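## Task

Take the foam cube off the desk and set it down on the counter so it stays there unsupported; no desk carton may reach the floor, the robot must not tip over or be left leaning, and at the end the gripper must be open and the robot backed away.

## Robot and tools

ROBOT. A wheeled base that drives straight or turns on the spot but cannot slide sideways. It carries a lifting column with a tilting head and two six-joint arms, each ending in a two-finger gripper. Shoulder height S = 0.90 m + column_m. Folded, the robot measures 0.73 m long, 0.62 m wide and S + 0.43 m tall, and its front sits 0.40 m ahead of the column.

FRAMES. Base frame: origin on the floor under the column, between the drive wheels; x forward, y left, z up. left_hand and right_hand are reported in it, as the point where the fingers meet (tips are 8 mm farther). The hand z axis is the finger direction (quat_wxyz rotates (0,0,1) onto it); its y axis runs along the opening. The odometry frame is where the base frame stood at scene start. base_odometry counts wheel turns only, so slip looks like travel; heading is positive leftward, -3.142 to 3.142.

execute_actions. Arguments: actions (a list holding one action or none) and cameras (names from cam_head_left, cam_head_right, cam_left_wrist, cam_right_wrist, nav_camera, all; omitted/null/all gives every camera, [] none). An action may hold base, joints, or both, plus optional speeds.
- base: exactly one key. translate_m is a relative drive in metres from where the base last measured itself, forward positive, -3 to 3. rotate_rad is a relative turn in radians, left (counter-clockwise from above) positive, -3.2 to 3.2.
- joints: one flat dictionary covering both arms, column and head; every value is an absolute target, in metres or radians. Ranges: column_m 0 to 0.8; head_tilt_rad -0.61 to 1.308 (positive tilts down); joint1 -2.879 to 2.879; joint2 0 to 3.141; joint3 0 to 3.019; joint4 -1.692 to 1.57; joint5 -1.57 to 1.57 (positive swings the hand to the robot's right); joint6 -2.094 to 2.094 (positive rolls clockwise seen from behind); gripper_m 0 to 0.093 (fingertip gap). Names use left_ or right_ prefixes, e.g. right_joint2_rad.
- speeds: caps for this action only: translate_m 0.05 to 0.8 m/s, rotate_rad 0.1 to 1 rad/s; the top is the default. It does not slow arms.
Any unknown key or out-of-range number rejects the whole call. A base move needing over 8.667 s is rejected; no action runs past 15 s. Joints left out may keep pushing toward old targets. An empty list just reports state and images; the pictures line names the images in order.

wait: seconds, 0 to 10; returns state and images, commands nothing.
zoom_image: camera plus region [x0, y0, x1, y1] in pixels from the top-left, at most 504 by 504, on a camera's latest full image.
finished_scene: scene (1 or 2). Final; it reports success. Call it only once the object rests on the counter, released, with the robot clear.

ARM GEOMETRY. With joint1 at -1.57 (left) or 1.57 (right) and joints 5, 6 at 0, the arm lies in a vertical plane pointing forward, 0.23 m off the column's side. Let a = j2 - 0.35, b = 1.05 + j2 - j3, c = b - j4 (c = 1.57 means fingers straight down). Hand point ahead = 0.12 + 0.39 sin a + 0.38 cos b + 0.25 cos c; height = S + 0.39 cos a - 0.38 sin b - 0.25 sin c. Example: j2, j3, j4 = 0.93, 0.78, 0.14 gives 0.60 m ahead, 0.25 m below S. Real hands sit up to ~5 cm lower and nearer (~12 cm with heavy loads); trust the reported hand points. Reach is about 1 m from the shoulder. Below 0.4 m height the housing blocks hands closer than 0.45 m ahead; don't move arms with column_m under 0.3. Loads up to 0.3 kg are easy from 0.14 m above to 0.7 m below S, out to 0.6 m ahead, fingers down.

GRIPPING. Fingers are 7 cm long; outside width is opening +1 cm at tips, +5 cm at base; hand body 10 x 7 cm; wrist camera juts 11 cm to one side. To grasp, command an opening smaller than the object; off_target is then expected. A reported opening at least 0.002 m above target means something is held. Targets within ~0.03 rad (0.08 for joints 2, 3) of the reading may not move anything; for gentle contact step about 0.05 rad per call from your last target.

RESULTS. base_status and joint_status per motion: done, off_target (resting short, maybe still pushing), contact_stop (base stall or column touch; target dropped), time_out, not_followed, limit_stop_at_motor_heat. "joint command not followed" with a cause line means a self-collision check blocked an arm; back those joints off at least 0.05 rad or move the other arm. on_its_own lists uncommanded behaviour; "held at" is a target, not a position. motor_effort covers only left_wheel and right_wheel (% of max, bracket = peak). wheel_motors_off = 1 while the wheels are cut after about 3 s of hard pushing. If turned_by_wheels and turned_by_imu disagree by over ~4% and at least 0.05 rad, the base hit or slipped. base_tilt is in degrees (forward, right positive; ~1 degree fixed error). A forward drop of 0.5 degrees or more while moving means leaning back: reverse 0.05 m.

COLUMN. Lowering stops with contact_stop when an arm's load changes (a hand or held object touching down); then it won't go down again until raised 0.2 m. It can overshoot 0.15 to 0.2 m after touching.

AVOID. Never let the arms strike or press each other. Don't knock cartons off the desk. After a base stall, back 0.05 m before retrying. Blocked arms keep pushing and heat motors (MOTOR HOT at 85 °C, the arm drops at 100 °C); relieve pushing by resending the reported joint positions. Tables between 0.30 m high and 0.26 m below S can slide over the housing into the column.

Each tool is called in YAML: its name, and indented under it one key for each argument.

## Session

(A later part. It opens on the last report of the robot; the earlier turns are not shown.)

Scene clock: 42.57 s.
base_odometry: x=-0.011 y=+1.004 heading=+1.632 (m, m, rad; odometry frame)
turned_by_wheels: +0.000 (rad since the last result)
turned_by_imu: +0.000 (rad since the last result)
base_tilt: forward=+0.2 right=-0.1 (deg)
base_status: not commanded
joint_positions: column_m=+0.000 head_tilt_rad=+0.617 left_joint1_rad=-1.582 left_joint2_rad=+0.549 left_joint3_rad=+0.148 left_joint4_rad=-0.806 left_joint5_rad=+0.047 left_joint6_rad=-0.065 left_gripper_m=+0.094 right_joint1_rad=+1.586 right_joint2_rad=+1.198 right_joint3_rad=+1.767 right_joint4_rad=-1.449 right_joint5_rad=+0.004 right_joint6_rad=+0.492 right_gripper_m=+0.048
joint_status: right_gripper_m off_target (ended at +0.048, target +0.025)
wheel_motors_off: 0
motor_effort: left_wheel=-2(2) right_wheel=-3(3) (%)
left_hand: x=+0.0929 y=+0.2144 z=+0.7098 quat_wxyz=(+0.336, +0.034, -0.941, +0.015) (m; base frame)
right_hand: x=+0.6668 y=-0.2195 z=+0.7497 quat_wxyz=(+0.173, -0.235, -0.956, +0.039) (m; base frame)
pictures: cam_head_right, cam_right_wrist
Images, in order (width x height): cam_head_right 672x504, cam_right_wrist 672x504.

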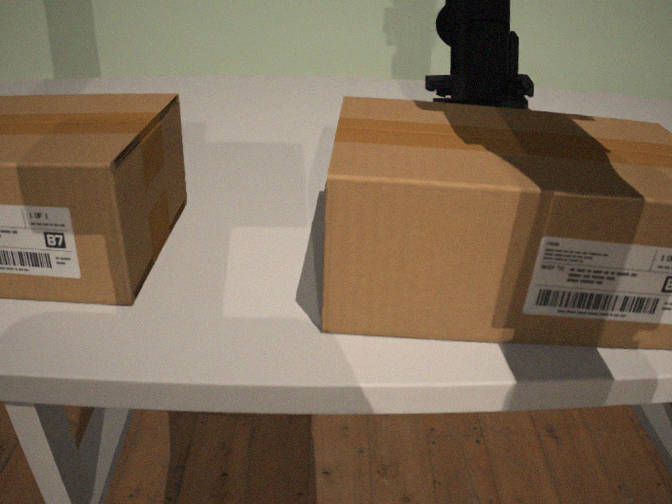

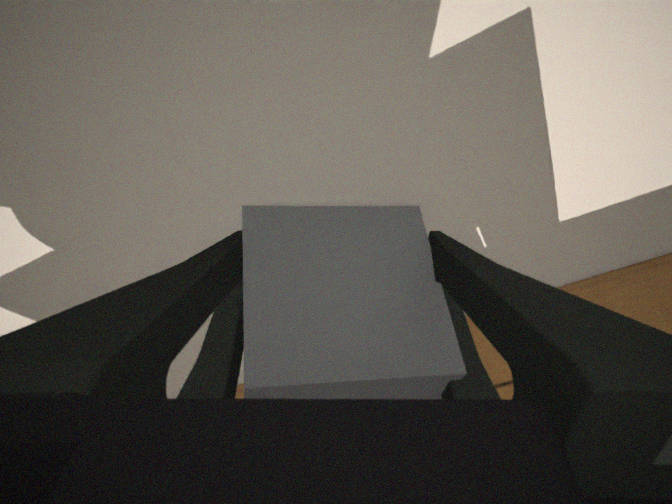

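execute_actions:
  actions:
    - {"joints":{"column_m":0.5,"head_tilt_rad":0.7}}
  cameras: ["cam_right_wrist"]

execute_actions:
  actions:
    - {"base":{"translate_m":-0.5}}
  cameras: []

execute_actions:
  actions:
    - {"base":{"rotate_rad":3.14}}
  cameras: ["cam_head_right","cam_right_wrist","nav_camera"]

Scene clock: 51.63 s.
base_odometry: x=-0.011 y=+1.004 heading=+1.632 (m, m, rad; odometry frame)
turned_by_wheels: +0.000 (rad since the last result)
turned_by_imu: +0.001 (rad since the last result)
base_tilt: forward=+0.0 right=-0.2 (deg)
base_status: not commanded
joint_positions: column_m=+0.500 head_tilt_rad=+0.703 left_joint1_rad=-1.582 left_joint2_rad=+0.549 left_joint3_rad=+0.148 left_joint4_rad=-0.806 left_joint5_rad=+0.047 left_joint6_rad=-0.065 left_gripper_m=+0.094 right_joint1_rad=+1.586 right_joint2_rad=+1.205 right_joint3_rad=+1.767 right_joint4_rad=-1.449 right_joint5_rad=+0.004 right_joint6_rad=+0.492 right_gripper_m=+0.048
joint_status: all done
wheel_motors_off: 0
motor_effort: left_wheel=-3(3) right_wheel=-3(3) (%)
left_hand: x=+0.0929 y=+0.2144 z=+1.2097 quat_wxyz=(+0.336, +0.034, -0.941, +0.015) (m; base frame)
right_hand: x=+0.6657 y=-0.2195 z=+1.2457 quat_wxyz=(+0.176, -0.235, -0.955, +0.040) (m; base frame)
pictures: cam_right_wrist
Images, in order (width x height): cam_right_wrist 672x504.

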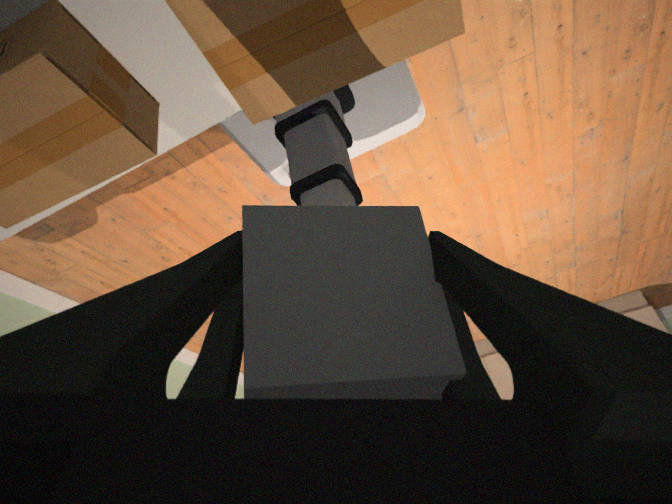

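Scene clock: 54.23 s.
base_odometry: x=+0.020 y=+0.505 heading=+1.632 (m, m, rad; odometry frame)
turned_by_wheels: +0.000 (rad since the last result)
turned_by_imu: +0.000 (rad since the last result)
base_tilt: forward=-0.1 right=-0.1 (deg)
base_status: done
joint_positions: column_m=+0.500 head_tilt_rad=+0.704 left_joint1_rad=-1.582 left_joint2_rad=+0.548 left_joint3_rad=+0.148 left_joint4_rad=-0.806 left_joint5_rad=+0.047 left_joint6_rad=-0.065 left_gripper_m=+0.094 right_joint1_rad=+1.586 right_joint2_rad=+1.206 right_joint3_rad=+1.767 right_joint4_rad=-1.450 right_joint5_rad=+0.004 right_joint6_rad=+0.493 right_gripper_m=+0.048
joint_status: not commanded
wheel_motors_off: 0
motor_effort: left_wheel=+0(30) right_wheel=-1(49) (%)
left_hand: x=+0.0932 y=+0.2144 z=+1.2096 quat_wxyz=(+0.335, +0.034, -0.941, +0.015) (m; base frame)
right_hand: x=+0.6654 y=-0.2196 z=+1.2453 quat_wxyz=(+0.177, -0.235, -0.955, +0.041) (m; base frame)
pictures: none
No camera images: the call's "cameras" was empty. Leave "cameras" out to get every camera's image.

Scene clock: 58.87 s.
base_odometry: x=+0.020 y=+0.505 heading=-1.512 (m, m, rad; odometry frame)
turned_by_wheels: +3.139 (rad since the last result)
turned_by_imu: +3.183 (rad since the last result)
base_tilt: forward=+0.0 right=+0.0 (deg)
base_status: done
joint_positions: column_m=+0.500 head_tilt_rad=+0.704 left_joint1_rad=-1.582 left_joint2_rad=+0.548 left_joint3_rad=+0.149 left_joint4_rad=-0.806 left_joint5_rad=+0.047 left_joint6_rad=-0.065 left_gripper_m=+0.094 right_joint1_rad=+1.587 right_joint2_rad=+1.206 right_joint3_rad=+1.767 right_joint4_rad=-1.450 right_joint5_rad=+0.005 right_joint6_rad=+0.493 right_gripper_m=+0.048
joint_status: not commanded
wheel_motors_off: 0
motor_effort: left_wheel=-3(41) right_wheel=+4(45) (%)
left_hand: x=+0.0937 y=+0.2144 z=+1.2095 quat_wxyz=(+0.335, +0.034, -0.941, +0.015) (m; base frame)
right_hand: x=+0.6654 y=-0.2196 z=+1.2453 quat_wxyz=(+0.177, -0.235, -0.955, +0.041) (m; base frame)
pictures: cam_head_right, cam_right_wrist, nav_camera
Images, in order (width x height): cam_head_right 672x504, cam_right_wrist 672x504, nav_camera 672x504.

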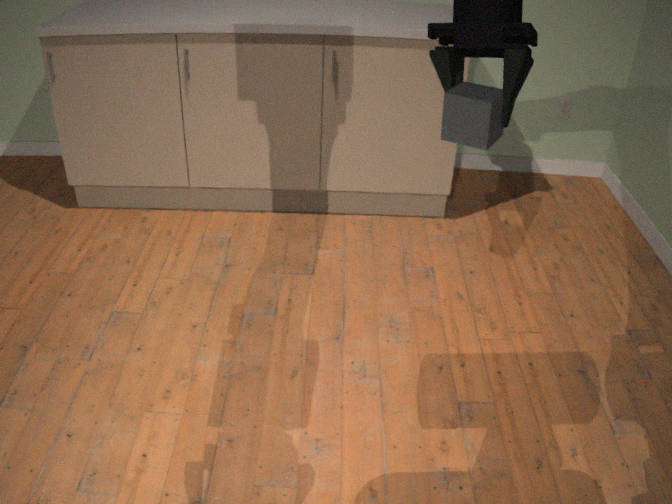

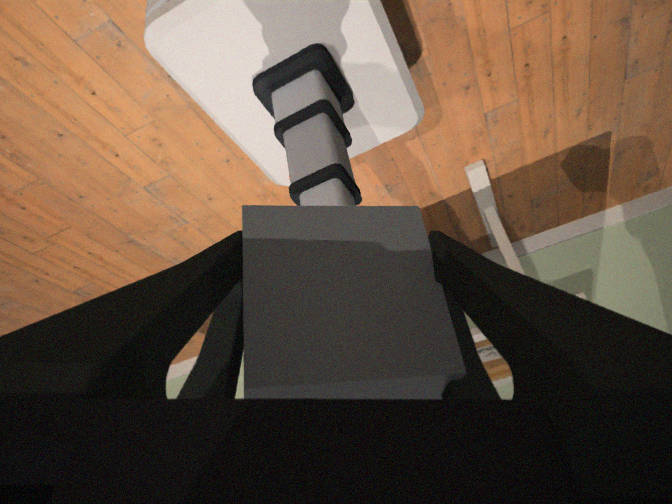

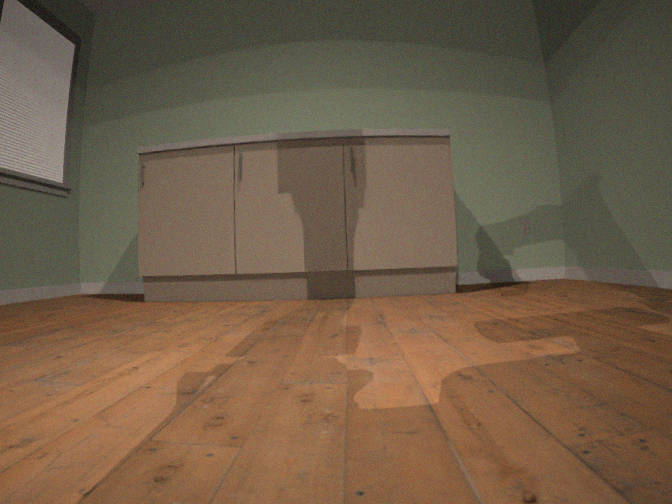

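execute_actions:
  actions:
    - {"base":{"rotate_rad":-0.08}}
  cameras: []

execute_actions:
  actions:
    - {"base":{"translate_m":1.65},"joints":{"column_m":0.35}}
  cameras: ["cam_head_right","nav_camera"]

Scene clock: 61.13 s.
base_odometry: x=+0.020 y=+0.505 heading=-1.591 (m, m, rad; odometry frame)
turned_by_wheels: -0.079 (rad since the last result)
turned_by_imu: -0.081 (rad since the last result)
base_tilt: forward=-0.1 right=-0.1 (deg)
base_status: done
joint_positions: column_m=+0.500 head_tilt_rad=+0.704 left_joint1_rad=-1.582 left_joint2_rad=+0.548 left_joint3_rad=+0.149 left_joint4_rad=-0.806 left_joint5_rad=+0.047 left_joint6_rad=-0.065 left_gripper_m=+0.094 right_joint1_rad=+1.586 right_joint2_rad=+1.206 right_joint3_rad=+1.767 right_joint4_rad=-1.450 right_joint5_rad=+0.005 right_joint6_rad=+0.493 right_gripper_m=+0.048
joint_status: not commanded
wheel_motors_off: 0
motor_effort: left_wheel=+3(22) right_wheel=-3(23) (%)
left_hand: x=+0.0939 y=+0.2144 z=+1.2095 quat_wxyz=(+0.335, +0.034, -0.942, +0.015) (m; base frame)
right_hand: x=+0.6654 y=-0.2199 z=+1.2453 quat_wxyz=(+0.177, -0.235, -0.955, +0.041) (m; base frame)
pictures: none
No camera images: the call's "cameras" was empty. Leave "cameras" out to get every camera's image.

Scene clock: 65.27 s.
base_odometry: x=-0.013 y=-1.145 heading=-1.590 (m, m, rad; odometry frame)
turned_by_wheels: +0.001 (rad since the last result)
turned_by_imu: +0.002 (rad since the last result)
base_tilt: forward=+0.0 right=+0.0 (deg)
base_status: done
joint_positions: column_m=+0.350 head_tilt_rad=+0.704 left_joint1_rad=-1.582 left_joint2_rad=+0.548 left_joint3_rad=+0.150 left_joint4_rad=-0.806 left_joint5_rad=+0.047 left_joint6_rad=-0.065 left_gripper_m=+0.094 right_joint1_rad=+1.586 right_joint2_rad=+1.207 right_joint3_rad=+1.767 right_joint4_rad=-1.450 right_joint5_rad=+0.005 right_joint6_rad=+0.493 right_gripper_m=+0.048
joint_status: all done
wheel_motors_off: 0
motor_effort: left_wheel=+0(55) right_wheel=-1(38) (%)
left_hand: x=+0.0944 y=+0.2144 z=+1.0595 quat_wxyz=(+0.334, +0.034, -0.942, +0.015) (m; base frame)
right_hand: x=+0.6652 y=-0.2199 z=+1.0949 quat_wxyz=(+0.177, -0.235, -0.955, +0.041) (m; base frame)
pictures: cam_head_right, nav_camera
Images, in order (width x height): cam_head_right 672x504, nav_camera 672x504.

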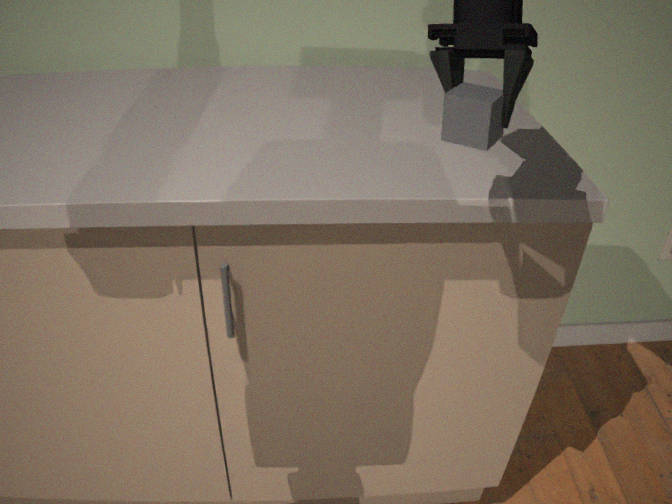

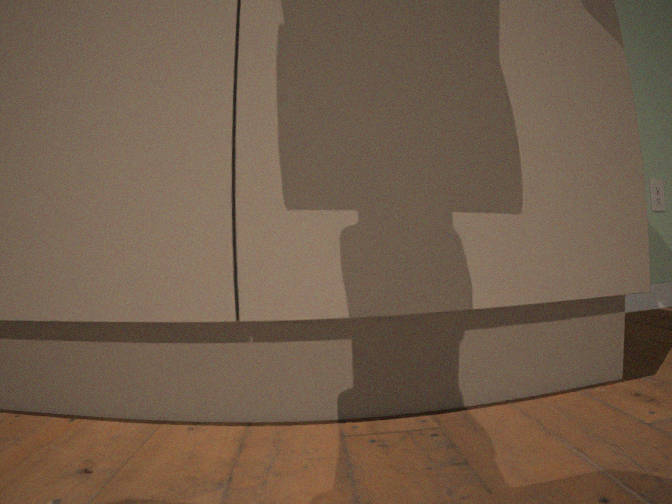

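execute_actions:
  actions:
    - {"base":{"rotate_rad":0.3}}
  cameras: []

execute_actions:
  actions:
    - {"base":{"translate_m":0.22},"speeds":{"translate_m":0.2},"joints":{"column_m":0.25}}
  cameras: ["cam_head_right","nav_camera","cam_right_wrist"]

Scene clock: 67.60 s.
base_odometry: x=-0.013 y=-1.145 heading=-1.291 (m, m, rad; odometry frame)
turned_by_wheels: +0.299 (rad since the last result)
turned_by_imu: +0.302 (rad since the last result)
base_tilt: forward=+0.1 right=-0.2 (deg)
base_status: done
joint_positions: column_m=+0.350 head_tilt_rad=+0.704 left_joint1_rad=-1.582 left_joint2_rad=+0.548 left_joint3_rad=+0.150 left_joint4_rad=-0.806 left_joint5_rad=+0.047 left_joint6_rad=-0.065 left_gripper_m=+0.094 right_joint1_rad=+1.587 right_joint2_rad=+1.207 right_joint3_rad=+1.767 right_joint4_rad=-1.450 right_joint5_rad=+0.005 right_joint6_rad=+0.493 right_gripper_m=+0.048
joint_status: not commanded
wheel_motors_off: 0
motor_effort: left_wheel=-2(45) right_wheel=+1(33) (%)
left_hand: x=+0.0944 y=+0.2144 z=+1.0595 quat_wxyz=(+0.334, +0.034, -0.942, +0.015) (m; base frame)
right_hand: x=+0.6652 y=-0.2194 z=+1.0949 quat_wxyz=(+0.177, -0.234, -0.955, +0.041) (m; base frame)
pictures: none
No camera images: the call's "cameras" was empty. Leave "cameras" out to get every camera's image.

Scene clock: 69.57 s.
base_odometry: x=+0.048 y=-1.357 heading=-1.290 (m, m, rad; odometry frame)
turned_by_wheels: +0.001 (rad since the last result)
turned_by_imu: +0.001 (rad since the last result)
base_tilt: forward=-0.1 right=+0.0 (deg)
base_status: done
joint_positions: column_m=+0.250 head_tilt_rad=+0.704 left_joint1_rad=-1.582 left_joint2_rad=+0.549 left_joint3_rad=+0.151 left_joint4_rad=-0.805 left_joint5_rad=+0.047 left_joint6_rad=-0.065 left_gripper_m=+0.094 right_joint1_rad=+1.587 right_joint2_rad=+1.208 right_joint3_rad=+1.767 right_joint4_rad=-1.450 right_joint5_rad=+0.005 right_joint6_rad=+0.493 right_gripper_m=+0.048
joint_status: all done
wheel_motors_off: 0
motor_effort: left_wheel=+2(43) right_wheel=-2(46) (%)
left_hand: x=+0.0950 y=+0.2144 z=+0.9593 quat_wxyz=(+0.334, +0.034, -0.942, +0.015) (m; base frame)
right_hand: x=+0.6650 y=-0.2194 z=+0.9942 quat_wxyz=(+0.178, -0.234, -0.955, +0.041) (m; base frame)
pictures: cam_head_right, cam_right_wrist, nav_camera
Images, in order (width x height): cam_head_right 672x504, cam_right_wrist 672x504, nav_camera 672x504.

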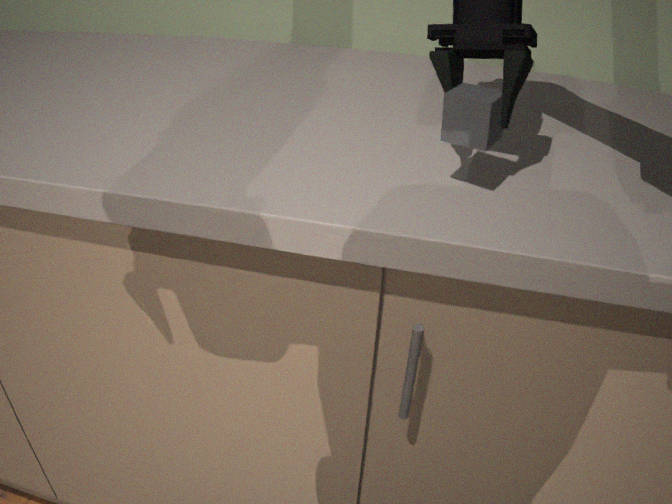

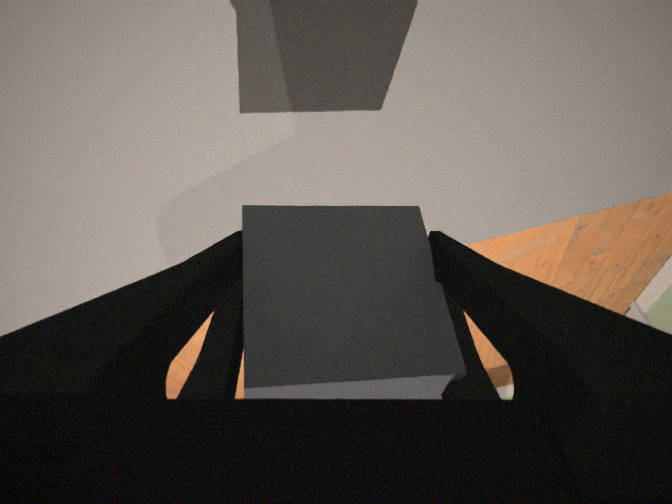

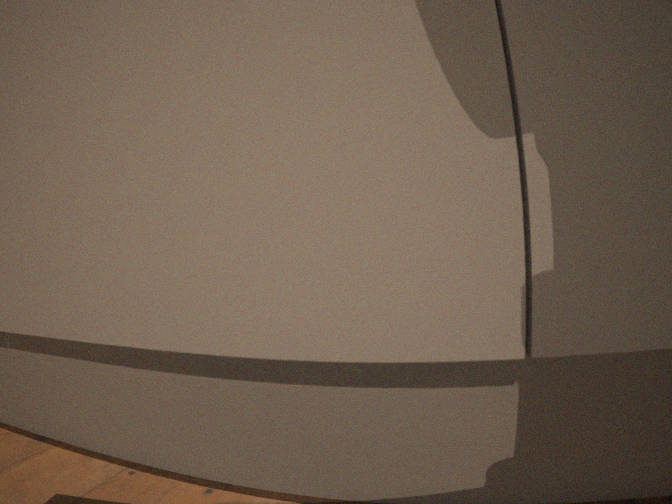

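execute_actions:
  actions:
    - {"joints":{"column_m":0.198}}
  cameras: ["cam_head_right"]

execute_actions:
  actions:
    - {"joints":{"right_gripper_m":0.085}}
  cameras: []

execute_actions:
  actions:
    - {"joints":{"column_m":0.35}}
  cameras: []

execute_actions:
  actions:
    - {"base":{"translate_m":-0.4}}
  cameras: ["cam_head_right"]

Scene clock: 72.23 s.
base_odometry: x=+0.048 y=-1.357 heading=-1.290 (m, m, rad; odometry frame)
turned_by_wheels: +0.000 (rad since the last result)
turned_by_imu: +0.000 (rad since the last result)
base_tilt: forward=+0.1 right=-0.1 (deg)
base_status: not commanded
joint_positions: column_m=+0.198 head_tilt_rad=+0.704 left_joint1_rad=-1.582 left_joint2_rad=+0.549 left_joint3_rad=+0.151 left_joint4_rad=-0.805 left_joint5_rad=+0.047 left_joint6_rad=-0.065 left_gripper_m=+0.094 right_joint1_rad=+1.587 right_joint2_rad=+1.208 right_joint3_rad=+1.767 right_joint4_rad=-1.450 right_joint5_rad=+0.005 right_joint6_rad=+0.493 right_gripper_m=+0.048
joint_status: all done
wheel_motors_off: 0
motor_effort: left_wheel=+1(1) right_wheel=-2(2) (%)
left_hand: x=+0.0950 y=+0.2144 z=+0.9074 quat_wxyz=(+0.334, +0.034, -0.942, +0.015) (m; base frame)
right_hand: x=+0.6650 y=-0.2194 z=+0.9422 quat_wxyz=(+0.178, -0.234, -0.955, +0.041) (m; base frame)
pictures: cam_head_right
Images, in order (width x height): cam_head_right 672x504.

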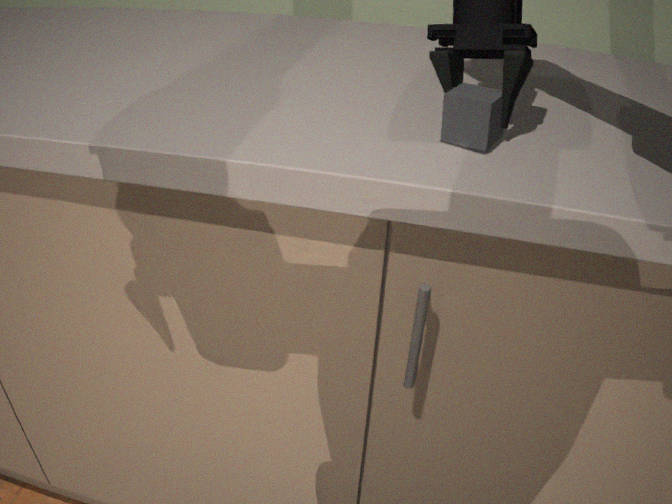

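Scene clock: 72.87 s.
base_odometry: x=+0.048 y=-1.357 heading=-1.290 (m, m, rad; odometry frame)
turned_by_wheels: +0.000 (rad since the last result)
turned_by_imu: +0.000 (rad since the last result)
base_tilt: forward=+0.1 right=-0.2 (deg)
base_status: not commanded
joint_positions: column_m=+0.198 head_tilt_rad=+0.704 left_joint1_rad=-1.582 left_joint2_rad=+0.549 left_joint3_rad=+0.151 left_joint4_rad=-0.805 left_joint5_rad=+0.047 left_joint6_rad=-0.065 left_gripper_m=+0.094 right_joint1_rad=+1.587 right_joint2_rad=+1.208 right_joint3_rad=+1.767 right_joint4_rad=-1.450 right_joint5_rad=+0.005 right_joint6_rad=+0.493 right_gripper_m=+0.085
joint_status: all done
wheel_motors_off: 0
motor_effort: left_wheel=+2(1) right_wheel=-2(1) (%)
left_hand: x=+0.0950 y=+0.2144 z=+0.9074 quat_wxyz=(+0.334, +0.034, -0.942, +0.015) (m; base frame)
right_hand: x=+0.6650 y=-0.2194 z=+0.9422 quat_wxyz=(+0.178, -0.234, -0.955, +0.041) (m; base frame)
pictures: none
No camera images: the call's "cameras" was empty. Leave "cameras" out to get every camera's image.

Scene clock: 75.43 s.
base_odometry: x=+0.048 y=-1.357 heading=-1.290 (m, m, rad; odometry frame)
turned_by_wheels: +0.000 (rad since the last result)
turned_by_imu: +0.000 (rad since the last result)
base_tilt: forward=+0.2 right=+0.0 (deg)
base_status: not commanded
joint_positions: column_m=+0.350 head_tilt_rad=+0.704 left_joint1_rad=-1.582 left_joint2_rad=+0.549 left_joint3_rad=+0.151 left_joint4_rad=-0.805 left_joint5_rad=+0.047 left_joint6_rad=-0.065 left_gripper_m=+0.094 right_joint1_rad=+1.587 right_joint2_rad=+1.209 right_joint3_rad=+1.767 right_joint4_rad=-1.450 right_joint5_rad=+0.005 right_joint6_rad=+0.493 right_gripper_m=+0.085
joint_status: all done
wheel_motors_off: 0
motor_effort: left_wheel=+1(2) right_wheel=-2(3) (%)
left_hand: x=+0.0950 y=+0.2144 z=+1.0592 quat_wxyz=(+0.334, +0.034, -0.942, +0.015) (m; base frame)
right_hand: x=+0.6650 y=-0.2194 z=+1.0939 quat_wxyz=(+0.178, -0.234, -0.955, +0.041) (m; base frame)
pictures: none
No camera images: the call's "cameras" was empty. Leave "cameras" out to get every camera's image.

Scene clock: 77.77 s.
base_odometry: x=-0.063 y=-0.972 heading=-1.289 (m, m, rad; odometry frame)
turned_by_wheels: +0.001 (rad since the last result)
turned_by_imu: +0.001 (rad since the last result)
base_tilt: forward=+0.2 right=+0.0 (deg)
base_status: done
joint_positions: column_m=+0.350 head_tilt_rad=+0.704 left_joint1_rad=-1.582 left_joint2_rad=+0.548 left_joint3_rad=+0.147 left_joint4_rad=-0.805 left_joint5_rad=+0.047 left_joint6_rad=-0.065 left_gripper_m=+0.094 right_joint1_rad=+1.587 right_joint2_rad=+1.209 right_joint3_rad=+1.767 right_joint4_rad=-1.450 right_joint5_rad=+0.005 right_joint6_rad=+0.493 right_gripper_m=+0.085
joint_status: not commanded
wheel_motors_off: 0
motor_effort: left_wheel=+1(54) right_wheel=-1(30) (%)
left_hand: x=+0.0930 y=+0.2144 z=+1.0596 quat_wxyz=(+0.335, +0.034, -0.941, +0.015) (m; base frame)
right_hand: x=+0.6649 y=-0.2194 z=+1.0939 quat_wxyz=(+0.178, -0.234, -0.955, +0.041) (m; base frame)
pictures: cam_head_right
Images, in order (width x height): cam_head_right 672x504.

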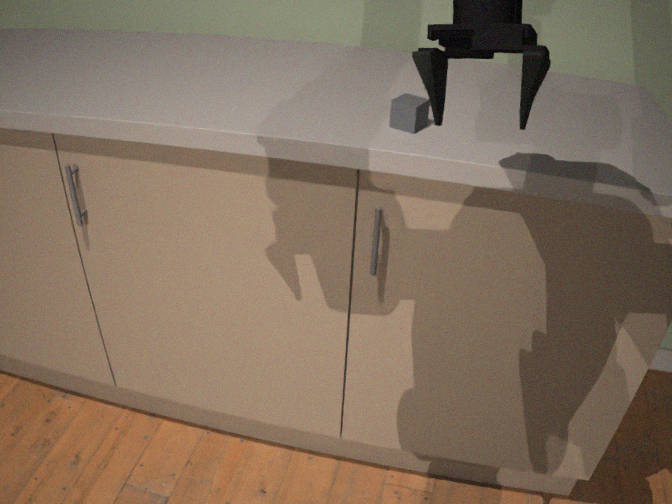

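finished_scene:
  scene: 2

The scene is finished: the task was done.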